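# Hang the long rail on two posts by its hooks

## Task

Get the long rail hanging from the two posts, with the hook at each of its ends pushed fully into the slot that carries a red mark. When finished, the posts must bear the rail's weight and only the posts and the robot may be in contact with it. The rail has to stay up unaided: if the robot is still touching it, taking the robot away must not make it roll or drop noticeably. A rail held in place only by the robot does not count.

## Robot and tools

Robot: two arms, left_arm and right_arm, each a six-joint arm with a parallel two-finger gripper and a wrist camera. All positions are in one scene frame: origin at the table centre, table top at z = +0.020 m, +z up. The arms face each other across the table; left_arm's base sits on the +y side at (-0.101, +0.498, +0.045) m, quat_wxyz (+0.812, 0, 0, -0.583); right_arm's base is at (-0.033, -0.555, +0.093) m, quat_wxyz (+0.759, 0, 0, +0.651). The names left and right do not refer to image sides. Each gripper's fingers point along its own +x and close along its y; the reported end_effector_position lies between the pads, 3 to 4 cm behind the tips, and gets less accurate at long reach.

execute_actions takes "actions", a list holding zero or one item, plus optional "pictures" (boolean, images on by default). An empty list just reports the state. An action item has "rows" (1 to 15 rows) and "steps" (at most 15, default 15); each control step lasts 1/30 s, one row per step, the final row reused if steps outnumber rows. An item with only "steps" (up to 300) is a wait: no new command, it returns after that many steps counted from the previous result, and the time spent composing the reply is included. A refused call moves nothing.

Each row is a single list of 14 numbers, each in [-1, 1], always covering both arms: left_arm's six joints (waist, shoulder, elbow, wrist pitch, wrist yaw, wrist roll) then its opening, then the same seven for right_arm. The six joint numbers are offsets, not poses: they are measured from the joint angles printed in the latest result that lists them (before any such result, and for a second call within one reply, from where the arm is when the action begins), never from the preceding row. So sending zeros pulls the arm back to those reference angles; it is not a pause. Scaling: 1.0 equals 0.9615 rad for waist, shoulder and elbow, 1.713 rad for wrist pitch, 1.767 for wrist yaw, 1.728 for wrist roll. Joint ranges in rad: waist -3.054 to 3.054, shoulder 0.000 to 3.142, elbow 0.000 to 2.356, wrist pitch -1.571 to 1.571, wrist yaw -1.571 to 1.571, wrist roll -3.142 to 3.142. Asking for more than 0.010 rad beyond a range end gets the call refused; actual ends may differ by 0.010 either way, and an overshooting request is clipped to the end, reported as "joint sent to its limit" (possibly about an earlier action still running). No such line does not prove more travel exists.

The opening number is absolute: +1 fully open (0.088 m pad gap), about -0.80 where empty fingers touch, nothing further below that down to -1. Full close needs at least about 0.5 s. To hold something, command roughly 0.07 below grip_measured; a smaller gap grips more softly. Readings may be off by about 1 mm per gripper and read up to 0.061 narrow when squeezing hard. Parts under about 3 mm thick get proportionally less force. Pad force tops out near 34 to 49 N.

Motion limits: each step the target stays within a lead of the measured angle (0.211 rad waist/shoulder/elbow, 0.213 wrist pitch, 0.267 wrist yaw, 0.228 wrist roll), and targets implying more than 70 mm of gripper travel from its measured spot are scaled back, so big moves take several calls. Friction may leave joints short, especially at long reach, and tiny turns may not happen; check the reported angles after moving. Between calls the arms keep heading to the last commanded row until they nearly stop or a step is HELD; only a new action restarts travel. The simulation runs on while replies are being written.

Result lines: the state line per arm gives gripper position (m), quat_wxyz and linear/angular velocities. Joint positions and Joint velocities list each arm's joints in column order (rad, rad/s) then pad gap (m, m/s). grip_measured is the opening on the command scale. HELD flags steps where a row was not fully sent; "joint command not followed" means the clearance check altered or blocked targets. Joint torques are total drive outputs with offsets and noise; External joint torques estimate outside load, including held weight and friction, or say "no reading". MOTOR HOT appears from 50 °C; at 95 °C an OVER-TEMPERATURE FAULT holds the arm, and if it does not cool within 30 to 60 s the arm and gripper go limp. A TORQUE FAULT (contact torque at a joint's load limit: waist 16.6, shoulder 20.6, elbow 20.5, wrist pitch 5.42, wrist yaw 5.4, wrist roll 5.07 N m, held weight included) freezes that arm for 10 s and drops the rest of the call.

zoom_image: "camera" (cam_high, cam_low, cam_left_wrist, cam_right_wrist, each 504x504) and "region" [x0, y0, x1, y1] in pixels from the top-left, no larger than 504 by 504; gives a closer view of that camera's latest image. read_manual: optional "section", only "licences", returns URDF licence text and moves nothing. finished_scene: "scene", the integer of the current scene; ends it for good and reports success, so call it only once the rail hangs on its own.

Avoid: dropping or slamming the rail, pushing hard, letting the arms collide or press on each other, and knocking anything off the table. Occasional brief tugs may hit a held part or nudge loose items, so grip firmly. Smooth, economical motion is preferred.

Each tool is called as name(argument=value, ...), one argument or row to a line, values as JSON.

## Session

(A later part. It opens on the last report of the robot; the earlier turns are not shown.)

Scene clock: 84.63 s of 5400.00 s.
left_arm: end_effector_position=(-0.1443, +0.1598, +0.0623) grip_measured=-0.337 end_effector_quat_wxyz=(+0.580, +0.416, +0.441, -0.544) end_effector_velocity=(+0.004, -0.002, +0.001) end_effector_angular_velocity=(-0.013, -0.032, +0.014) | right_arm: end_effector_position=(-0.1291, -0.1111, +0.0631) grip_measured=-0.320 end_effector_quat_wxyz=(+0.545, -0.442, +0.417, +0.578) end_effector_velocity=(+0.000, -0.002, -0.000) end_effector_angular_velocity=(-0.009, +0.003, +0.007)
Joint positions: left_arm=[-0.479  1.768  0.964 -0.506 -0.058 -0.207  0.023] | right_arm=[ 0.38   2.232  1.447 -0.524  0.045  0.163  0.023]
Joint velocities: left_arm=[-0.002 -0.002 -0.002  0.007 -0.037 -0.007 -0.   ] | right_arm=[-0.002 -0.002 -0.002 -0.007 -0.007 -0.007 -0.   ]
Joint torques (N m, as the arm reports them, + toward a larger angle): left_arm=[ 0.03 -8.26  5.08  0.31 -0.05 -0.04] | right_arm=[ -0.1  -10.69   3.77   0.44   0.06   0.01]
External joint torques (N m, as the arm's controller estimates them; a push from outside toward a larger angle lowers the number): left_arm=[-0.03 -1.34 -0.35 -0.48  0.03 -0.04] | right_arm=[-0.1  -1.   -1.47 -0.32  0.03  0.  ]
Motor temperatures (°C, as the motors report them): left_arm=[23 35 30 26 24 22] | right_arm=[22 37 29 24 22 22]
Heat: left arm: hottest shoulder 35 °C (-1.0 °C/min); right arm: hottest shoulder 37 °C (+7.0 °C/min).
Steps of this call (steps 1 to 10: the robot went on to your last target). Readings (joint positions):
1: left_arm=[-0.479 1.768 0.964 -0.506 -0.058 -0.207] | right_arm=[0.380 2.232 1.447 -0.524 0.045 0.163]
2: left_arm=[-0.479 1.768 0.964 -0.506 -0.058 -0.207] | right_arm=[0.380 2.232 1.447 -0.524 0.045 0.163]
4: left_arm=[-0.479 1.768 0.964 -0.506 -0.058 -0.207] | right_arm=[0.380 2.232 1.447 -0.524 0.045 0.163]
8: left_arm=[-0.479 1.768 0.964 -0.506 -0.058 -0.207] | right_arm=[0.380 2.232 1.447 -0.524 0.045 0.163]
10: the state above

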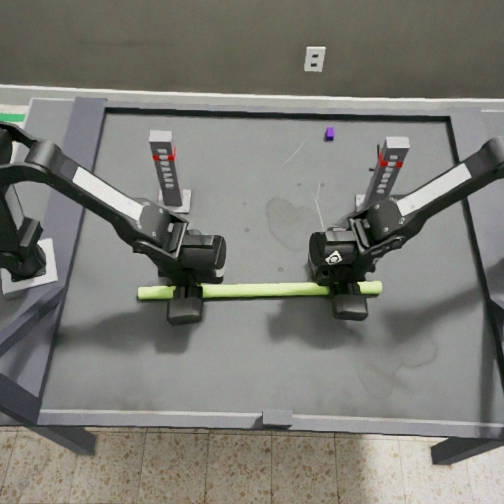

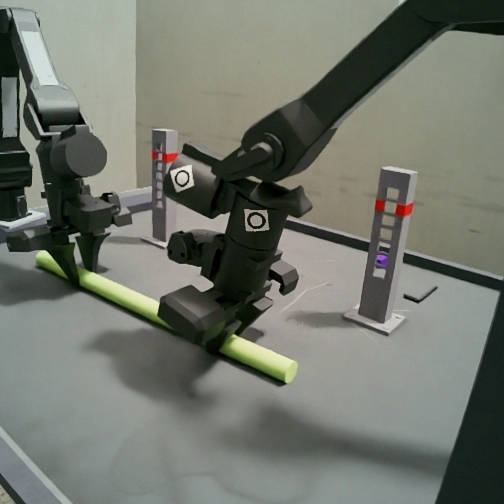

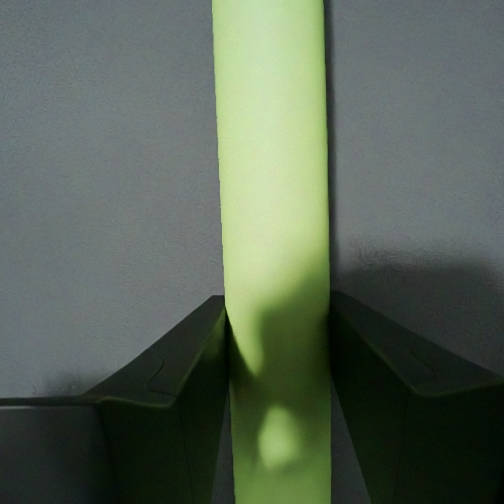

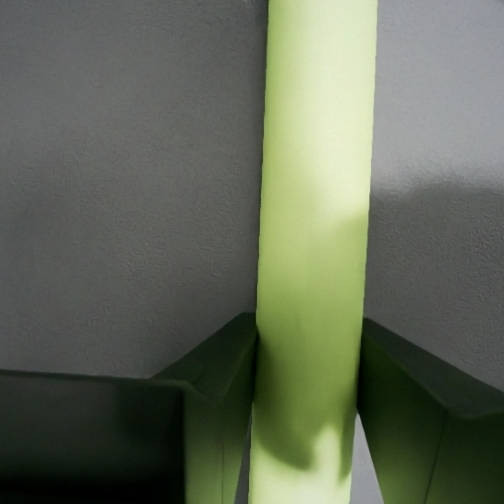

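execute_actions(
  actions=[
    {"rows":[[0,-0.018,0.016,0,0,0,-0.42,0,-0.018,0.016,0,0,0,-0.41],[0,-0.025,0.024,-0.003,0,0,-0.42,0,-0.025,0.022,-0.003,0,0,-0.41],[0,-0.03,0.031,-0.01,0,0,-0.42,0,-0.03,0.028,-0.008,0,0,-0.41],[0,-0.037,0.042,-0.02,0,0,-0.42,0,-0.037,0.035,-0.016,0,0,-0.41],[0,-0.045,0.055,-0.032,0,0,-0.42,0,-0.045,0.044,-0.026,0,0,-0.41],[0,-0.054,0.069,-0.045,0,0,-0.42,0,-0.054,0.054,-0.036,0,0,-0.41],[0,-0.064,0.085,-0.059,0,0,-0.42,0,-0.064,0.064,-0.048,0,0,-0.41],[0,-0.074,0.101,-0.074,0,0,-0.42,0,-0.074,0.075,-0.06,0,0,-0.41],[0,-0.084,0.117,-0.089,0,0,-0.42,0,-0.085,0.086,-0.072,0,0,-0.41],[0,-0.094,0.133,-0.104,0,0,-0.42,0,-0.095,0.097,-0.084,0,0,-0.41],[0,-0.104,0.149,-0.118,0,0,-0.42,0,-0.105,0.108,-0.096,0,0,-0.41],[0,-0.114,0.164,-0.132,0,0,-0.42,0,-0.115,0.118,-0.107,0,0,-0.41],[0,-0.123,0.178,-0.145,0,0,-0.42,0,-0.124,0.128,-0.117,0,0,-0.41],[0,-0.13,0.19,-0.155,0,0,-0.42,0,-0.131,0.135,-0.126,0,0,-0.41],[0,-0.135,0.198,-0.163,0,0,-0.42,0,-0.136,0.141,-0.132,0,0,-0.41]],"steps":15},
  ],
  pictures=false,
)

execute_actions(
  actions=[
    {"steps":10},
  ],
)

Scene clock: 112.70 s of 5400.00 s.
left_arm: end_effector_position=(-0.1444, +0.1594, +0.1123) grip_measured=-0.337 end_effector_quat_wxyz=(+0.578, +0.418, +0.443, -0.542) end_effector_velocity=(-0.002, +0.001, +0.162) end_effector_angular_velocity=(-0.069, +0.016, -0.011) | right_arm: end_effector_position=(-0.1291, -0.1111, +0.1123) grip_measured=-0.320 end_effector_quat_wxyz=(+0.544, -0.445, +0.418, +0.576) end_effector_velocity=(-0.000, -0.008, +0.161) end_effector_angular_velocity=(+0.017, +0.028, -0.004)
Joint positions: left_arm=[-0.479  1.686  1.091 -0.722 -0.058 -0.207  0.023] | right_arm=[ 0.38   2.153  1.534 -0.699  0.045  0.163  0.023]
Joint velocities: left_arm=[-0.002 -0.271  0.364 -0.564  0.007  0.007 -0.   ] | right_arm=[-0.002 -0.271  0.242 -0.491 -0.022  0.007  0.   ]
Joint torques (N m, as the arm reports them, + toward a larger angle): left_arm=[  0.04 -10.56   7.31   0.63  -0.04  -0.04] | right_arm=[  0.04 -13.09   6.19   0.63   0.02  -0.01]
External joint torques (N m, as the arm's controller estimates them; a push from outside toward a larger angle lowers the number): left_arm=[ 0.06 -4.12  1.67 -0.13  0.01 -0.04] | right_arm=[ 0.01 -3.96  0.88 -0.06  0.   -0.01]
Motor temperatures (°C, as the motors report them): left_arm=[23 35 30 26 23 22] | right_arm=[22 40 29 24 22 22]
Heat: left arm: hottest shoulder 35 °C (-3.0 °C/min); right arm: hottest shoulder 40 °C (+9.1 °C/min).
Steps of this call (steps 1 to 15: the robot went on to your last target; steps 16 to 90: nothing new was sent; then 24.57 s passed at rest; steps 91 to 105: all 15 steps of this action). Readings (joint positions):
91: left_arm=[-0.479 1.768 0.965 -0.506 -0.058 -0.207] | right_arm=[0.380 2.232 1.447 -0.524 0.045 0.163]
92: left_arm=[-0.479 1.767 0.966 -0.507 -0.058 -0.207] | right_arm=[0.380 2.232 1.447 -0.525 0.045 0.163]
94: left_arm=[-0.479 1.766 0.970 -0.513 -0.058 -0.207] | right_arm=[0.380 2.231 1.452 -0.529 0.045 0.163]
98: left_arm=[-0.479 1.752 1.002 -0.566 -0.058 -0.207] | right_arm=[0.380 2.221 1.474 -0.570 0.045 0.163]
105: the state above

Scene clock: 113.03 s of 5400.00 s.
left_arm: end_effector_position=(-0.1443, +0.1599, +0.1294) grip_measured=-0.337 end_effector_quat_wxyz=(+0.579, +0.417, +0.442, -0.544) end_effector_velocity=(+0.003, +0.006, +0.004) end_effector_angular_velocity=(+0.038, -0.025, +0.010) | right_arm: end_effector_position=(-0.1290, -0.1116, +0.1288) grip_measured=-0.320 end_effector_quat_wxyz=(+0.544, -0.444, +0.417, +0.577) end_effector_velocity=(-0.002, -0.003, +0.002) end_effector_angular_velocity=(-0.023, +0.000, +0.011)
Joint positions: left_arm=[-0.479  1.659  1.131 -0.783 -0.058 -0.207  0.023] | right_arm=[ 0.38   2.126  1.561 -0.748  0.045  0.163  0.023]
Joint velocities: left_arm=[-0.002  0.002  0.027 -0.066 -0.022 -0.007 -0.   ] | right_arm=[ 0.002  0.002  0.017 -0.037 -0.007 -0.007 -0.   ]
Joint torques (N m, as the arm reports them, + toward a larger angle): left_arm=[  0.04 -10.61   7.43   0.48  -0.05  -0.03] | right_arm=[  0.   -13.53   6.08   0.5    0.     0.  ]
External joint torques (N m, as the arm's controller estimates them; a push from outside toward a larger angle lowers the number): left_arm=[ 0.02 -4.04  1.59 -0.27  0.02 -0.03] | right_arm=[-0.13 -4.1   0.49 -0.25 -0.02 -0.01]
Motor temperatures (°C, as the motors report them): left_arm=[23 35 30 26 23 22] | right_arm=[22 40 29 24 22 22]
Heat: left arm: hottest shoulder 35 °C (-3.0 °C/min); right arm: hottest shoulder 40 °C (+9.0 °C/min).
Steps of this call (steps 1 to 10: the robot went on to your last target). Readings (joint positions):
1: left_arm=[-0.479 1.678 1.102 -0.739 -0.058 -0.207] | right_arm=[0.380 2.145 1.541 -0.713 0.045 0.163]
2: left_arm=[-0.479 1.671 1.110 -0.752 -0.058 -0.207] | right_arm=[0.380 2.138 1.547 -0.724 0.045 0.163]
4: left_arm=[-0.479 1.662 1.121 -0.770 -0.058 -0.207] | right_arm=[0.380 2.129 1.554 -0.738 0.045 0.163]
8: left_arm=[-0.479 1.659 1.129 -0.780 -0.058 -0.207] | right_arm=[0.380 2.126 1.559 -0.745 0.045 0.163]
10: the state above

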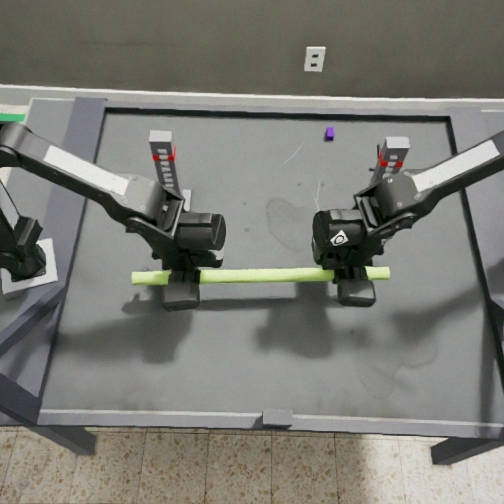

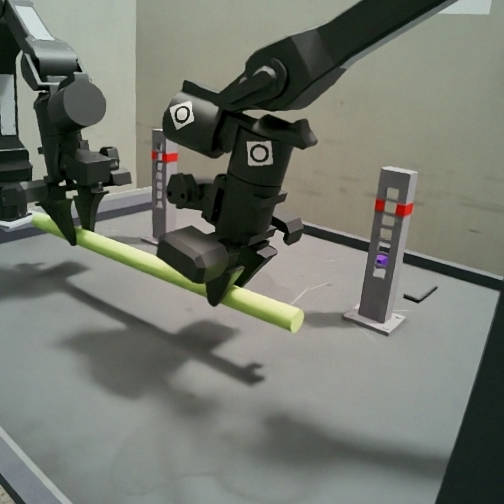

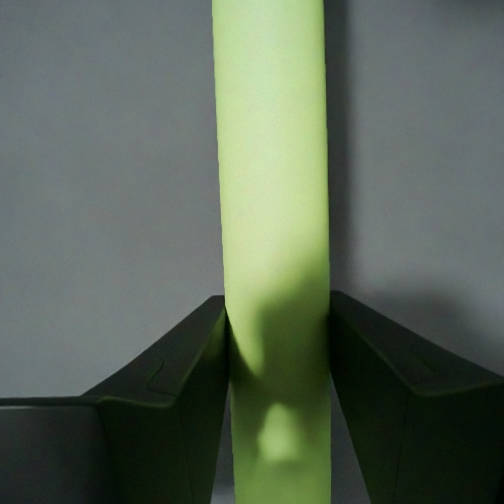

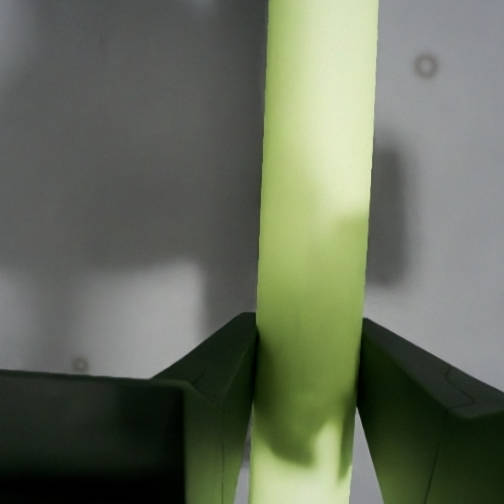

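execute_actions(
  actions=[
    {"rows":[[0.014,-0.023,0.027,-0.003,0.003,0.007,-0.42,-0.008,-0.028,-0.005,-0.002,0,-0.004,-0.41],[0.029,-0.025,0.033,-0.008,0.004,0.015,-0.42,-0.017,-0.037,-0.009,-0.004,-0.001,-0.008,-0.41],[0.047,-0.029,0.042,-0.014,0.006,0.026,-0.42,-0.028,-0.047,-0.013,-0.007,-0.002,-0.013,-0.41],[0.067,-0.031,0.052,-0.021,0.008,0.037,-0.42,-0.04,-0.059,-0.017,-0.011,-0.003,-0.019,-0.41],[0.087,-0.034,0.063,-0.028,0.01,0.049,-0.42,-0.052,-0.07,-0.02,-0.015,-0.003,-0.024,-0.41],[0.11,-0.036,0.077,-0.037,0.013,0.063,-0.42,-0.067,-0.083,-0.023,-0.02,-0.004,-0.031,-0.41],[0.133,-0.037,0.091,-0.045,0.015,0.077,-0.42,-0.081,-0.095,-0.026,-0.025,-0.004,-0.037,-0.41],[0.155,-0.037,0.106,-0.053,0.017,0.09,-0.42,-0.095,-0.106,-0.027,-0.03,-0.005,-0.044,-0.41],[0.177,-0.033,0.122,-0.061,0.02,0.104,-0.42,-0.109,-0.117,-0.026,-0.035,-0.005,-0.05,-0.41],[0.199,-0.027,0.139,-0.069,0.022,0.117,-0.42,-0.123,-0.128,-0.024,-0.04,-0.005,-0.057,-0.41],[0.22,-0.021,0.157,-0.077,0.024,0.131,-0.42,-0.137,-0.138,-0.022,-0.046,-0.006,-0.063,-0.41],[0.241,-0.014,0.176,-0.085,0.027,0.145,-0.42,-0.151,-0.148,-0.019,-0.051,-0.006,-0.07,-0.41],[0.26,-0.009,0.193,-0.092,0.029,0.157,-0.42,-0.164,-0.156,-0.016,-0.056,-0.006,-0.075,-0.41],[0.272,-0.005,0.205,-0.098,0.03,0.165,-0.42,-0.172,-0.161,-0.013,-0.06,-0.006,-0.08,-0.41],[0.283,-0.002,0.215,-0.102,0.031,0.172,-0.42,-0.179,-0.165,-0.01,-0.063,-0.006,-0.083,-0.41]],"steps":15},
  ],
  pictures=false,
)

execute_actions(
  actions=[
    {"steps":12},
  ],
  pictures=false,
)

Scene clock: 129.70 s of 5400.00 s.
left_arm: end_effector_position=(-0.0765, +0.1511, +0.1633) grip_measured=-0.337 end_effector_quat_wxyz=(+0.576, +0.430, +0.434, -0.543) end_effector_velocity=(+0.167, -0.050, +0.147) end_effector_angular_velocity=(-0.198, -0.095, -0.025) | right_arm: end_effector_position=(-0.0678, -0.1220, +0.1604) grip_measured=-0.320 end_effector_quat_wxyz=(+0.554, -0.447, +0.420, +0.563) end_effector_velocity=(+0.144, -0.061, +0.172) end_effector_angular_velocity=(+0.045, -0.045, -0.043)
Joint positions: left_arm=[-0.263  1.659  1.27  -0.925 -0.018  0.027  0.023] | right_arm=[ 0.245  2.026  1.54  -0.835  0.037  0.051  0.023]
Joint velocities: left_arm=[ 0.491 -0.012  0.53  -0.33   0.051  0.52  -0.   ] | right_arm=[-0.325 -0.471 -0.002 -0.418 -0.022 -0.286 -0.   ]
Joint torques (N m, as the arm reports them, + toward a larger angle): left_arm=[ 0.04 -8.95  6.76  0.67  0.15 -0.07] | right_arm=[  0.1  -11.87   5.18   0.8   -0.05  -0.05]
External joint torques (N m, as the arm's controller estimates them; a push from outside toward a larger angle lowers the number): left_arm=[ 0.4  -2.21  0.63 -0.19  0.13 -0.08] | right_arm=[-0.48 -3.66 -0.47 -0.05 -0.02 -0.05]
Motor temperatures (°C, as the motors report them): left_arm=[23 37 33 26 23 22] | right_arm=[22 45 31 24 22 22]
Heat: left arm: hottest shoulder 37 °C (+1.0 °C/min); right arm: hottest shoulder 45 °C (+10.1 °C/min).
Steps of this call (steps 1 to 30: the robot went on to your last target; steps 31 to 90: nothing new was sent; then 13.17 s passed at rest; steps 91 to 105: all 15 steps of this action). Readings (joint positions):
91: left_arm=[-0.478 1.659 1.134 -0.788 -0.057 -0.206] | right_arm=[0.380 2.126 1.563 -0.751 0.045 0.163]
92: left_arm=[-0.477 1.659 1.135 -0.789 -0.056 -0.202] | right_arm=[0.380 2.126 1.563 -0.751 0.045 0.162]
94: left_arm=[-0.465 1.659 1.141 -0.796 -0.051 -0.185] | right_arm=[0.375 2.121 1.561 -0.753 0.044 0.156]
98: left_arm=[-0.402 1.659 1.165 -0.822 -0.041 -0.120] | right_arm=[0.336 2.110 1.546 -0.761 0.043 0.125]
105: the state above

Scene clock: 130.10 s of 5400.00 s.
left_arm: end_effector_position=(-0.0600, +0.1486, +0.1756) grip_measured=-0.337 end_effector_quat_wxyz=(+0.577, +0.430, +0.427, -0.547) end_effector_velocity=(+0.005, +0.002, +0.003) end_effector_angular_velocity=(+0.008, -0.008, +0.007) | right_arm: end_effector_position=(-0.0537, -0.1252, +0.1729) grip_measured=-0.320 end_effector_quat_wxyz=(+0.559, -0.445, +0.417, +0.562) end_effector_velocity=(+0.006, -0.002, +0.002) end_effector_angular_velocity=(-0.002, -0.013, +0.007)
Joint positions: left_arm=[-0.212  1.659  1.316 -0.959 -0.006  0.088  0.023] | right_arm=[ 0.212  1.993  1.54  -0.86   0.036  0.024  0.023]
Joint velocities: left_arm=[ 0.012 -0.002  0.012 -0.022 -0.007  0.007  0.   ] | right_arm=[-0.012 -0.007 -0.002 -0.007  0.007 -0.022 -0.   ]
Joint torques (N m, as the arm reports them, + toward a larger angle): left_arm=[ 0.47 -8.45  7.55  0.52  0.11 -0.03] | right_arm=[ -0.22 -12.74   5.45   0.7   -0.05  -0.15]
External joint torques (N m, as the arm's controller estimates them; a push from outside toward a larger angle lowers the number): left_arm=[ 0.48 -1.69  1.44 -0.24  0.12 -0.03] | right_arm=[-0.22 -3.89 -0.42 -0.05 -0.07 -0.15]
Motor temperatures (°C, as the motors report them): left_arm=[23 37 33 26 23 22] | right_arm=[22 45 31 24 22 22]
Heat: left arm: hottest shoulder 37 °C (+1.0 °C/min); right arm: hottest shoulder 45 °C (+10.2 °C/min).
Steps of this call (steps 1 to 12: the robot went on to your last target). Readings (joint positions):
1: left_arm=[-0.248 1.659 1.285 -0.934 -0.016 0.043] | right_arm=[0.235 2.012 1.540 -0.848 0.037 0.043]
2: left_arm=[-0.236 1.659 1.295 -0.941 -0.014 0.056] | right_arm=[0.226 2.002 1.540 -0.855 0.037 0.037]
4: left_arm=[-0.221 1.659 1.305 -0.951 -0.012 0.072] | right_arm=[0.216 1.993 1.540 -0.857 0.037 0.029]
8: left_arm=[-0.214 1.659 1.313 -0.957 -0.008 0.084] | right_arm=[0.213 1.993 1.540 -0.858 0.036 0.025]
12: the state above

execute_actions(
  actions=[
    {"rows":[[0.013,0.008,0.031,-0.005,0.003,0.006,-0.42,-0.009,-0.029,0.022,-0.004,-0.002,-0.004,-0.41],[0.026,0.011,0.044,-0.011,0.004,0.014,-0.42,-0.018,-0.034,0.025,-0.008,-0.003,-0.009,-0.41],[0.041,0.015,0.06,-0.018,0.006,0.022,-0.42,-0.029,-0.04,0.028,-0.013,-0.003,-0.014,-0.41],[0.058,0.021,0.08,-0.026,0.007,0.033,-0.42,-0.042,-0.047,0.032,-0.018,-0.004,-0.021,-0.41],[0.076,0.027,0.101,-0.034,0.009,0.043,-0.42,-0.056,-0.053,0.037,-0.024,-0.004,-0.027,-0.41],[0.095,0.034,0.125,-0.043,0.011,0.055,-0.42,-0.071,-0.06,0.043,-0.03,-0.005,-0.034,-0.41],[0.114,0.043,0.15,-0.052,0.012,0.067,-0.42,-0.085,-0.066,0.05,-0.037,-0.005,-0.042,-0.41],[0.133,0.052,0.176,-0.061,0.014,0.079,-0.42,-0.1,-0.072,0.058,-0.043,-0.006,-0.049,-0.41],[0.152,0.062,0.202,-0.07,0.016,0.091,-0.42,-0.115,-0.077,0.067,-0.05,-0.006,-0.056,-0.41],[0.17,0.072,0.23,-0.079,0.018,0.102,-0.42,-0.13,-0.082,0.076,-0.057,-0.007,-0.064,-0.41],[0.188,0.084,0.258,-0.089,0.02,0.114,-0.42,-0.145,-0.087,0.086,-0.065,-0.007,-0.071,-0.41],[0.206,0.096,0.287,-0.098,0.022,0.126,-0.42,-0.16,-0.09,0.097,-0.072,-0.008,-0.078,-0.41],[0.222,0.107,0.314,-0.106,0.023,0.137,-0.42,-0.173,-0.093,0.107,-0.079,-0.008,-0.084,-0.41],[0.233,0.116,0.333,-0.111,0.025,0.144,-0.42,-0.183,-0.095,0.114,-0.083,-0.008,-0.089,-0.41],[0.241,0.123,0.348,-0.116,0.025,0.15,-0.42,-0.19,-0.097,0.121,-0.087,-0.008,-0.093,-0.41]],"steps":15},
  ],
  pictures=false,
)

execute_actions(
  actions=[
    {"steps":14},
  ],
)

zoom_image(
  camera="cam_low",
  region=[340,160,440,260],
)

zoom_image(
  camera="cam_high",
  region=[355,135,425,205],
)

zoom_image(
  camera="cam_high",
  region=[125,130,195,200],
)

Scene clock: 144.00 s of 5400.00 s.
left_arm: end_effector_position=(+0.0054, +0.1405, +0.2139) grip_measured=-0.337 end_effector_quat_wxyz=(+0.576, +0.443, +0.416, -0.547) end_effector_velocity=(+0.171, -0.019, +0.089) end_effector_angular_velocity=(-0.028, -0.085, -0.016) | right_arm: end_effector_position=(+0.0062, -0.1357, +0.2092) grip_measured=-0.320 end_effector_quat_wxyz=(+0.569, -0.448, +0.417, +0.550) end_effector_velocity=(+0.159, -0.028, +0.098) end_effector_angular_velocity=(+0.021, -0.090, -0.076)
Joint positions: left_arm=[-0.027  1.736  1.556 -1.121  0.023  0.292  0.023] | right_arm=[ 0.068  1.936  1.606 -0.982  0.027 -0.099  0.023]
Joint velocities: left_arm=[ 0.442  0.247  0.632 -0.344  0.051  0.462 -0.   ] | right_arm=[-0.379 -0.115  0.222 -0.3    0.007 -0.315 -0.   ]
Joint torques (N m, as the arm reports them, + toward a larger angle): left_arm=[-0.17 -7.52  7.45  0.66  0.25 -0.07] | right_arm=[  0.13 -12.42   6.95   0.82  -0.15  -0.07]
External joint torques (N m, as the arm's controller estimates them; a push from outside toward a larger angle lowers the number): left_arm=[ 0.21 -0.16  1.48 -0.05  0.19 -0.08] | right_arm=[-0.24 -4.16  1.15  0.07 -0.12 -0.08]
Motor temperatures (°C, as the motors report them): left_arm=[23 37 35 27 23 22] | right_arm=[22 47 32 24 22 22]
Heat: left arm: hottest shoulder 37 °C (+2.0 °C/min); right arm: hottest shoulder 47 °C (+11.1 °C/min).
Steps of this call (steps 1 to 30: the robot went on to your last target; steps 31 to 90: nothing new was sent; then 10.40 s passed at rest; steps 91 to 105: all 15 steps of this action). Readings (joint positions):
91: left_arm=[-0.210 1.659 1.318 -0.962 -0.006 0.091] | right_arm=[0.211 1.993 1.540 -0.860 0.035 0.022]
92: left_arm=[-0.208 1.659 1.321 -0.964 -0.004 0.094] | right_arm=[0.210 1.993 1.540 -0.861 0.034 0.021]
94: left_arm=[-0.198 1.662 1.335 -0.976 0.000 0.108] | right_arm=[0.204 1.990 1.542 -0.868 0.032 0.015]
98: left_arm=[-0.148 1.680 1.395 -1.021 0.008 0.163] | right_arm=[0.166 1.972 1.556 -0.901 0.030 -0.019]
105: the state above

Scene clock: 144.47 s of 5400.00 s.
left_arm: end_effector_position=(+0.0223, +0.1382, +0.2232) grip_measured=-0.337 end_effector_quat_wxyz=(+0.575, +0.446, +0.412, -0.548) end_effector_velocity=(+0.004, -0.000, +0.004) end_effector_angular_velocity=(-0.004, -0.011, +0.002) | right_arm: end_effector_position=(+0.0211, -0.1386, +0.2196) grip_measured=-0.320 end_effector_quat_wxyz=(+0.572, -0.448, +0.415, +0.547) end_effector_velocity=(+0.003, -0.006, -0.001) end_effector_angular_velocity=(-0.021, +0.008, -0.003)
Joint positions: left_arm=[ 0.016  1.766  1.628 -1.162  0.032  0.345  0.023] | right_arm=[ 0.032  1.925  1.631 -1.014  0.025 -0.131  0.023]
Joint velocities: left_arm=[ 0.007  0.002  0.017 -0.007 -0.007  0.007  0.   ] | right_arm=[-0.012 -0.002 -0.002 -0.022 -0.007 -0.007 -0.   ]
Joint torques (N m, as the arm reports them, + toward a larger angle): left_arm=[ 0.13 -7.92  7.56  0.61  0.2   0.  ] | right_arm=[  0.07 -12.42   7.07   0.78  -0.13  -0.14]
External joint torques (N m, as the arm's controller estimates them; a push from outside toward a larger angle lowers the number): left_arm=[ 0.18 -0.21  1.33 -0.21  0.16  0.  ] | right_arm=[ 0.06 -3.99  1.16  0.03 -0.13 -0.15]
Motor temperatures (°C, as the motors report them): left_arm=[23 37 35 27 23 22] | right_arm=[22 47 32 24 22 22]
Heat: left arm: hottest shoulder 37 °C (+2.0 °C/min); right arm: hottest shoulder 47 °C (+10.2 °C/min).
Steps of this call (steps 1 to 14: the robot went on to your last target). Readings (joint positions):
1: left_arm=[-0.014 1.744 1.575 -1.131 0.024 0.306] | right_arm=[0.056 1.932 1.612 -0.991 0.027 -0.108]
2: left_arm=[-0.003 1.749 1.590 -1.138 0.025 0.317] | right_arm=[0.047 1.929 1.618 -0.997 0.027 -0.115]
4: left_arm=[0.010 1.756 1.608 -1.148 0.027 0.331] | right_arm=[0.036 1.925 1.625 -1.005 0.027 -0.125]
8: left_arm=[0.015 1.763 1.623 -1.158 0.031 0.341] | right_arm=[0.033 1.925 1.629 -1.011 0.025 -0.129]
14: the state above

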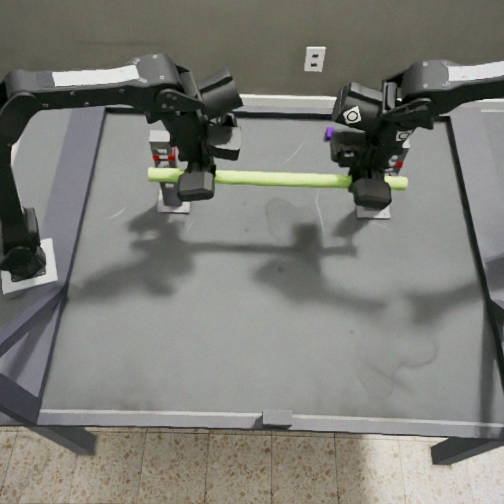

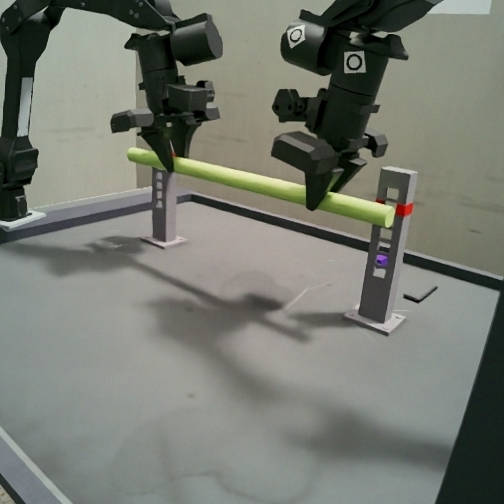

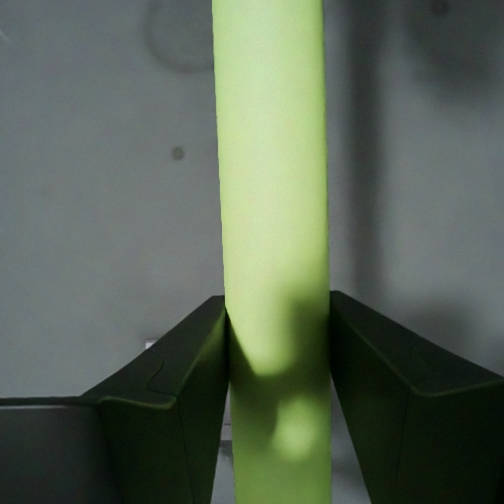

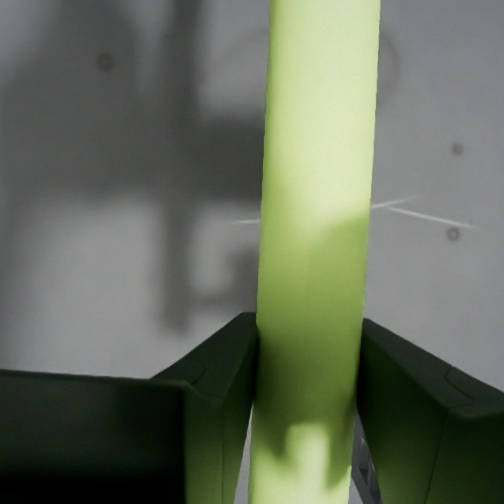

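Region (340, 160, 440, 260) of cam_low's 504x504 image, scaled by 5.040, with more detail than that image has.

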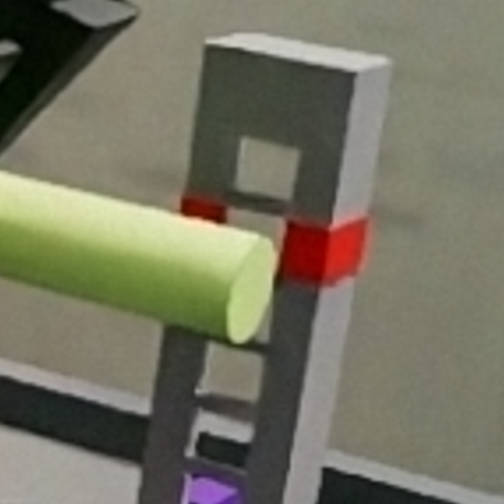

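Region (355, 135, 425, 205) of cam_high's 504x504 image, scaled by 7.200, with more detail than that image has.

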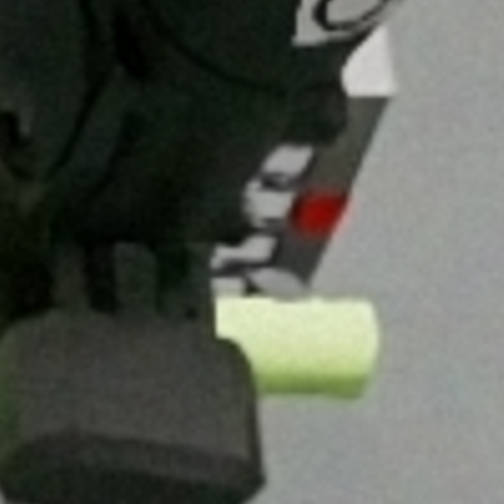

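Region (125, 130, 195, 200) of cam_high's 504x504 image, scaled by 7.200, with more detail than that image has.

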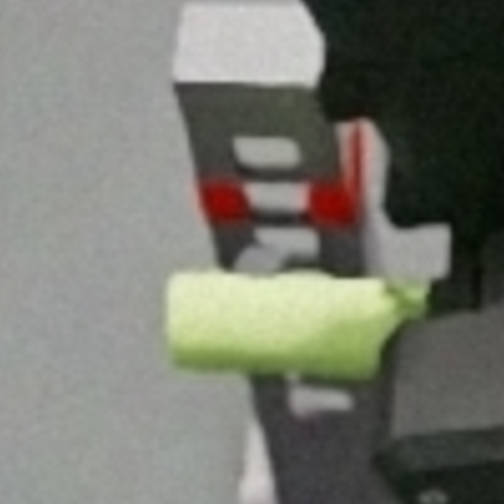

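execute_actions(
  actions=[
    {"rows":[[0.006,0.012,0.024,-0.001,0.002,0.002,-0.42,-0.005,0.002,0.023,-0.001,-0.002,-0.002,-0.41],[0.009,0.015,0.028,-0.002,0.003,0.004,-0.42,-0.008,0.003,0.026,-0.002,-0.003,-0.004,-0.41],[0.013,0.018,0.033,-0.003,0.003,0.006,-0.42,-0.012,0.005,0.03,-0.003,-0.003,-0.006,-0.41],[0.017,0.021,0.038,-0.004,0.004,0.008,-0.42,-0.016,0.007,0.034,-0.005,-0.004,-0.008,-0.41],[0.021,0.024,0.043,-0.005,0.004,0.01,-0.42,-0.02,0.008,0.038,-0.006,-0.005,-0.01,-0.41],[0.025,0.027,0.048,-0.006,0.005,0.012,-0.42,-0.025,0.01,0.042,-0.008,-0.005,-0.013,-0.41],[0.029,0.03,0.053,-0.007,0.005,0.014,-0.42,-0.029,0.012,0.047,-0.009,-0.006,-0.015,-0.41],[0.033,0.033,0.058,-0.008,0.006,0.016,-0.42,-0.033,0.013,0.051,-0.011,-0.007,-0.017,-0.41],[0.036,0.036,0.063,-0.009,0.006,0.018,-0.42,-0.037,0.015,0.055,-0.012,-0.007,-0.019,-0.41],[0.039,0.038,0.068,-0.011,0.007,0.02,-0.42,-0.04,0.016,0.059,-0.013,-0.008,-0.021,-0.41]],"steps":15},
  ],
  pictures=false,
)

execute_actions(
  actions=[
    {"steps":6},
  ],
)

zoom_image(
  camera="cam_low",
  region=[350,175,430,255],
)

zoom_image(
  camera="cam_high",
  region=[365,140,415,190],
)

zoom_image(
  camera="cam_high",
  region=[140,135,190,185],
)

zoom_image(
  camera="cam_low",
  region=[120,120,190,190],
)

Scene clock: 173.00 s of 5400.00 s.
left_arm: end_effector_position=(+0.0357, +0.1377, +0.2258) grip_measured=-0.337 end_effector_quat_wxyz=(+0.575, +0.447, +0.413, -0.546) end_effector_velocity=(+0.008, +0.002, +0.003) end_effector_angular_velocity=(+0.010, -0.006, +0.012) | right_arm: end_effector_position=(+0.0348, -0.1390, +0.2222) grip_measured=-0.320 end_effector_quat_wxyz=(+0.571, -0.449, +0.419, +0.545) end_effector_velocity=(+0.004, -0.000, +0.005) end_effector_angular_velocity=(-0.000, +0.016, +0.010)
Joint positions: left_arm=[ 0.051  1.791  1.669 -1.183  0.038  0.377  0.023] | right_arm=[-0.004  1.938  1.661 -1.04   0.016 -0.163  0.023]
Joint velocities: left_arm=[ 0.017  0.012  0.027 -0.022 -0.007  0.007 -0.   ] | right_arm=[-0.017  0.002  0.022 -0.022 -0.022 -0.022  0.   ]
Joint torques (N m, as the arm reports them, + toward a larger angle): left_arm=[ 0.06 -8.22  7.71  0.58  0.23 -0.05] | right_arm=[-0.03 -9.26  7.13  0.74 -0.17 -0.08]
External joint torques (N m, as the arm's controller estimates them; a push from outside toward a larger angle lowers the number): left_arm=[ 0.15 -0.28  1.47 -0.23  0.18 -0.05] | right_arm=[-0.21 -0.74  1.24  0.02 -0.15 -0.08]
Motor temperatures (°C, as the motors report them): left_arm=[23 36 37 27 23 22] | right_arm=[22 48 36 25 22 22]
Heat: left arm: hottest elbow 37 °C (+2.0 °C/min); right arm: hottest shoulder 48 °C (+7.1 °C/min).
Steps of this call (steps 1 to 30: the robot went on to your last target; steps 31 to 90: nothing new was sent; then 25.03 s passed at rest; steps 91 to 105: all 15 steps of this action). Readings (joint positions):
91: left_arm=[0.018 1.767 1.630 -1.163 0.032 0.346] | right_arm=[0.031 1.925 1.632 -1.015 0.025 -0.132]
92: left_arm=[0.018 1.767 1.631 -1.163 0.033 0.347] | right_arm=[0.030 1.925 1.632 -1.016 0.024 -0.132]
94: left_arm=[0.020 1.770 1.635 -1.166 0.034 0.350] | right_arm=[0.028 1.925 1.634 -1.019 0.023 -0.134]
98: left_arm=[0.032 1.779 1.650 -1.173 0.036 0.361] | right_arm=[0.016 1.929 1.645 -1.029 0.020 -0.146]
105: the state above

Scene clock: 173.20 s of 5400.00 s.
left_arm: end_effector_position=(+0.0359, +0.1377, +0.2261) grip_measured=-0.337 end_effector_quat_wxyz=(+0.575, +0.447, +0.414, -0.546) end_effector_velocity=(-0.001, +0.004, -0.001) end_effector_angular_velocity=(+0.023, -0.000, -0.008) | right_arm: end_effector_position=(+0.0350, -0.1390, +0.2225) grip_measured=-0.320 end_effector_quat_wxyz=(+0.570, -0.449, +0.419, +0.545) end_effector_velocity=(-0.000, -0.001, +0.001) end_effector_angular_velocity=(-0.002, +0.006, +0.006)
Joint positions: left_arm=[ 0.052  1.792  1.672 -1.185  0.039  0.378  0.023] | right_arm=[-0.005  1.938  1.663 -1.042  0.015 -0.164  0.023]
Joint velocities: left_arm=[-0.002  0.002  0.002 -0.022 -0.007  0.007 -0.   ] | right_arm=[-0.002 -0.002  0.002 -0.007 -0.007 -0.007 -0.001]
Joint torques (N m, as the arm reports them, + toward a larger angle): left_arm=[ 0.16 -8.07  7.57  0.63  0.22 -0.06] | right_arm=[-0.2  -9.44  7.15  0.75 -0.17 -0.08]
External joint torques (N m, as the arm's controller estimates them; a push from outside toward a larger angle lowers the number): left_arm=[ 0.2  -0.21  1.4  -0.16  0.18 -0.06] | right_arm=[-0.21 -0.93  1.25  0.02 -0.16 -0.09]
Motor temperatures (°C, as the motors report them): left_arm=[23 36 37 27 23 22] | right_arm=[22 48 36 25 22 22]
Heat: left arm: hottest elbow 37 °C (+2.0 °C/min); right arm: hottest shoulder 48 °C (+7.1 °C/min).
Steps of this call (steps 1 to 6: the robot went on to your last target). Readings (joint positions):
1: left_arm=[0.052 1.791 1.670 -1.183 0.038 0.377] | right_arm=[-0.004 1.938 1.662 -1.041 0.016 -0.163]
2: left_arm=[0.052 1.791 1.671 -1.184 0.038 0.378] | right_arm=[-0.004 1.938 1.662 -1.041 0.016 -0.163]
4: left_arm=[0.052 1.792 1.672 -1.185 0.039 0.378] | right_arm=[-0.004 1.938 1.663 -1.042 0.015 -0.164]
6: the state above

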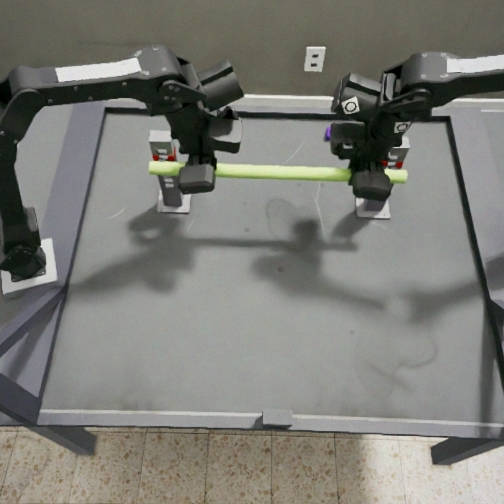

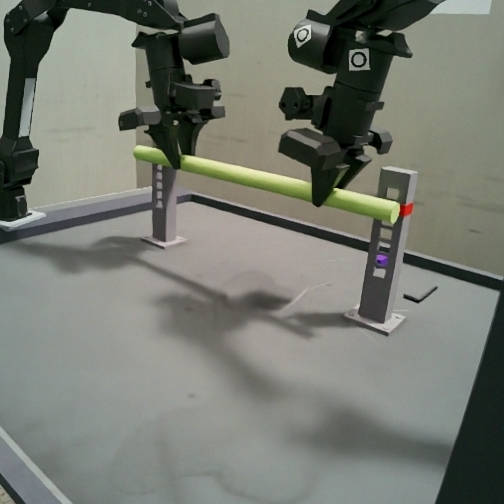

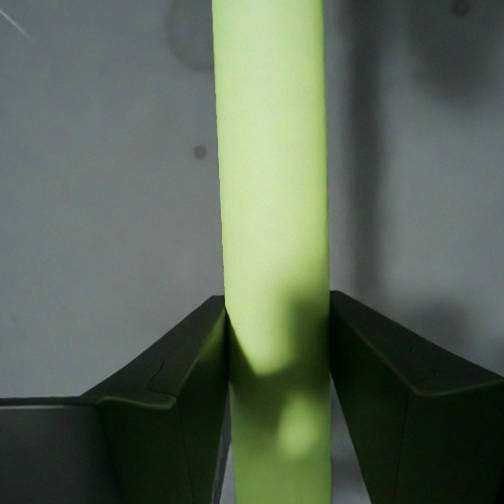

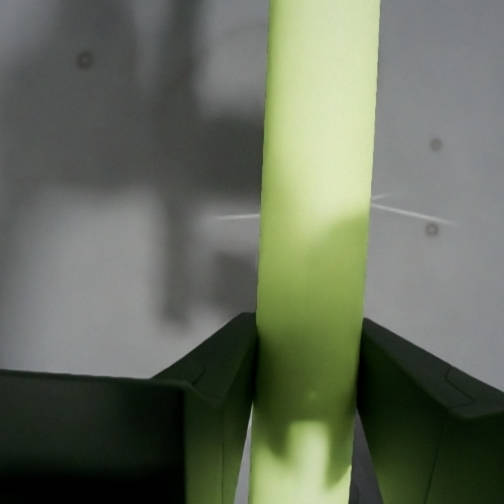

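Region (350, 175, 430, 255) of cam_low's 504x504 image, scaled by 6.300, with more detail than that image has.

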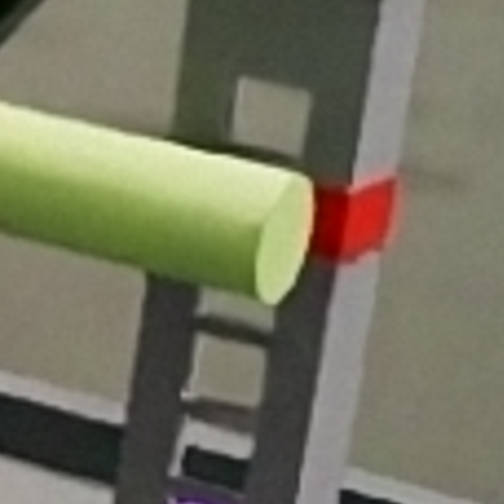

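Region (365, 140, 415, 190) of cam_high's 504x504 image, scaled by 10.080, with more detail than that image has.

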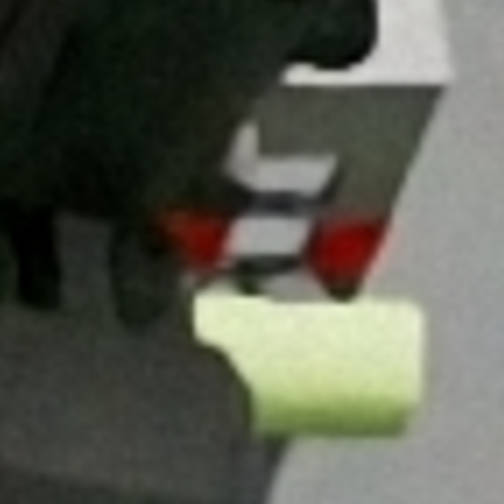

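Region (140, 135, 190, 185) of cam_high's 504x504 image, scaled by 10.080, with more detail than that image has.

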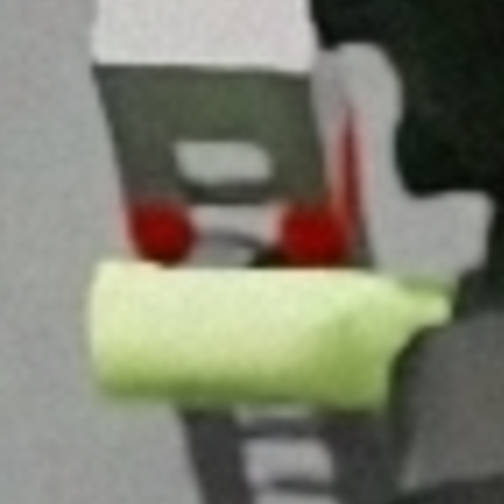

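Region (120, 120, 190, 190) of cam_low's 504x504 image, scaled by 7.200, with more detail than that image has.

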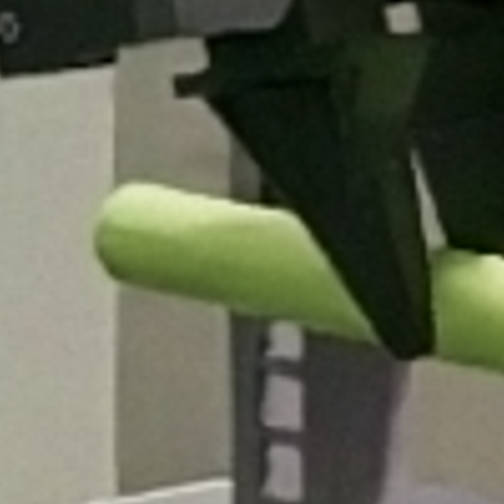

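execute_actions(
  actions=[
    {"rows":[[0.004,0.012,0.004,0,0,0.001,-0.42,-0.004,0.003,0.022,-0.001,-0.002,-0.002,-0.41],[0.006,0.014,0.005,0.001,0.002,0.002,-0.42,-0.007,0.004,0.025,-0.001,-0.003,-0.004,-0.41],[0.008,0.016,0.006,0.002,0.003,0.003,-0.42,-0.01,0.005,0.027,-0.002,-0.004,-0.005,-0.41],[0.01,0.018,0.008,0.003,0.003,0.004,-0.42,-0.013,0.006,0.029,-0.002,-0.004,-0.007,-0.41],[0.011,0.02,0.01,0.004,0.003,0.005,-0.42,-0.016,0.007,0.031,-0.003,-0.005,-0.009,-0.41],[0.013,0.021,0.012,0.004,0.004,0.006,-0.42,-0.019,0.008,0.033,-0.004,-0.005,-0.011,-0.41]],"steps":14},
  ],
)

zoom_image(
  camera="cam_low",
  region=[350,175,430,255],
)

zoom_image(
  camera="cam_high",
  region=[365,140,415,190],
)

zoom_image(
  camera="cam_high",
  region=[140,135,190,185],
)

Scene clock: 192.70 s of 5400.00 s.
left_arm: end_effector_position=(+0.0396, +0.1377, +0.2233) grip_measured=-0.337 end_effector_quat_wxyz=(+0.574, +0.447, +0.416, -0.546) end_effector_velocity=(-0.001, +0.002, -0.000) end_effector_angular_velocity=(+0.009, -0.002, +0.007) | right_arm: end_effector_position=(+0.0397, -0.1392, +0.2220) grip_measured=-0.320 end_effector_quat_wxyz=(+0.568, -0.451, +0.421, +0.546) end_effector_velocity=(-0.003, -0.002, -0.002) end_effector_angular_velocity=(-0.009, +0.021, +0.010)
Joint positions: left_arm=[ 0.062  1.8    1.672 -1.182  0.042  0.386  0.023] | right_arm=[-0.018  1.946  1.673 -1.05   0.009 -0.179  0.023]
Joint velocities: left_arm=[-0.002 -0.002 -0.002 -0.007 -0.007 -0.007 -0.   ] | right_arm=[-0.002  0.002 -0.002 -0.007 -0.022 -0.007  0.   ]
Joint torques (N m, as the arm reports them, + toward a larger angle): left_arm=[ 0.2  -8.13  6.69  0.55  0.15  0.05] | right_arm=[-0.37 -9.59  6.8   0.53 -0.1  -0.05]
External joint torques (N m, as the arm's controller estimates them; a push from outside toward a larger angle lowers the number): left_arm=[ 0.2  -0.15  0.49 -0.23  0.11  0.05] | right_arm=[-0.37 -1.09  0.94 -0.19 -0.09 -0.06]
Motor temperatures (°C, as the motors report them): left_arm=[23 35 38 28 23 22] | right_arm=[22 45 37 25 22 22]
Heat: left arm: hottest elbow 38 °C (+1.0 °C/min); right arm: hottest shoulder 45 °C (-1.0 °C/min).
Steps of this call (steps 1 to 15: the robot went on to your last target; steps 16 to 90: nothing new was sent; then 16.03 s passed at rest; steps 91 to 104: all 14 steps of this action). Readings (joint positions):
91: left_arm=[0.053 1.792 1.672 -1.185 0.039 0.379] | right_arm=[-0.005 1.939 1.664 -1.043 0.015 -0.164]
92: left_arm=[0.053 1.793 1.672 -1.185 0.039 0.379] | right_arm=[-0.005 1.939 1.664 -1.043 0.015 -0.165]
94: left_arm=[0.054 1.794 1.672 -1.185 0.040 0.380] | right_arm=[-0.007 1.940 1.666 -1.045 0.013 -0.167]
98: left_arm=[0.059 1.799 1.672 -1.183 0.041 0.384] | right_arm=[-0.015 1.944 1.670 -1.048 0.010 -0.176]
104: the state above

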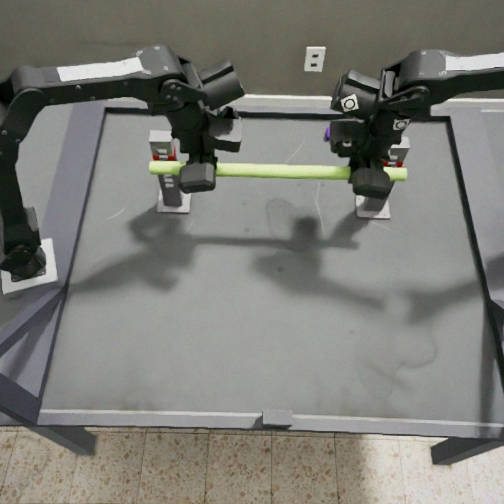

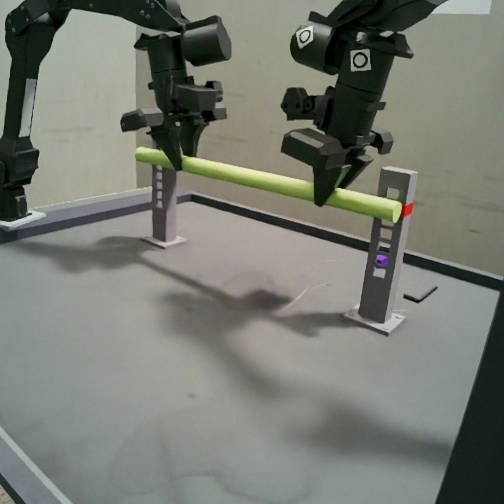

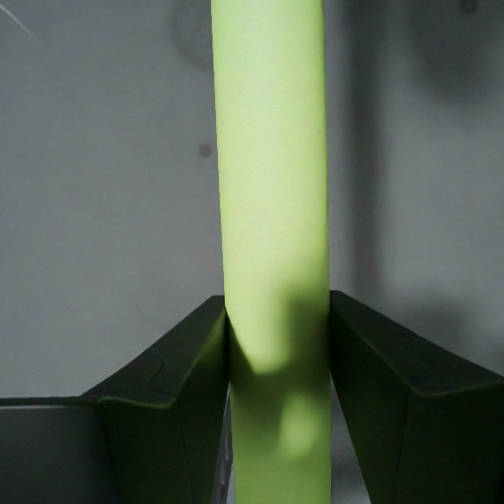

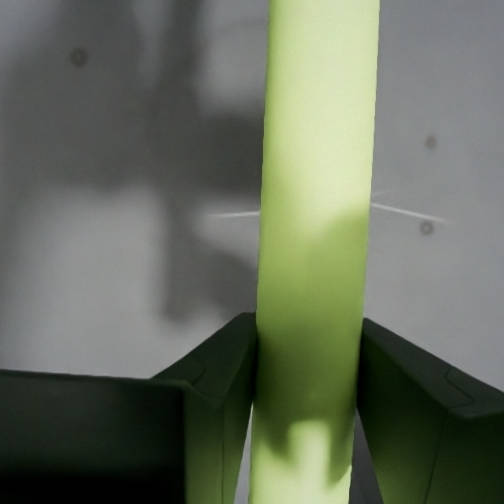

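Region (350, 175, 430, 255) of cam_low's 504x504 image, scaled by 6.300, with more detail than that image has.

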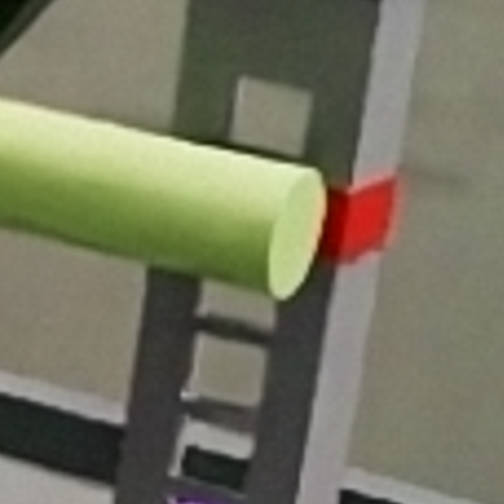

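Region (365, 140, 415, 190) of cam_high's 504x504 image, scaled by 10.080, with more detail than that image has.

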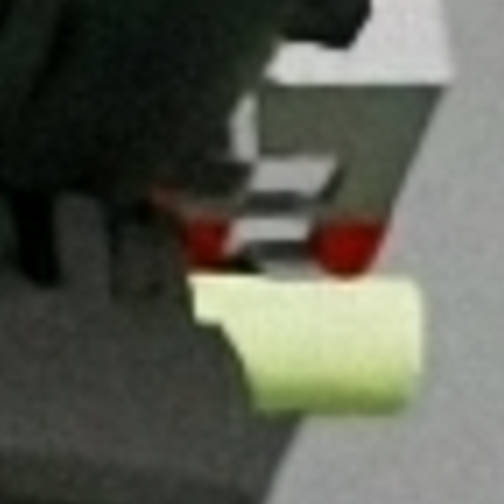

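Region (140, 135, 190, 185) of cam_high's 504x504 image, scaled by 10.080, with more detail than that image has.

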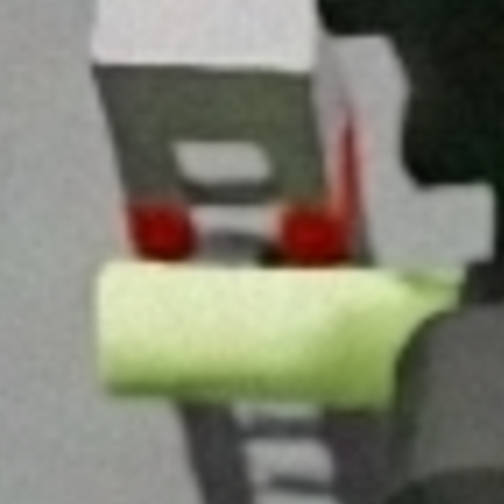

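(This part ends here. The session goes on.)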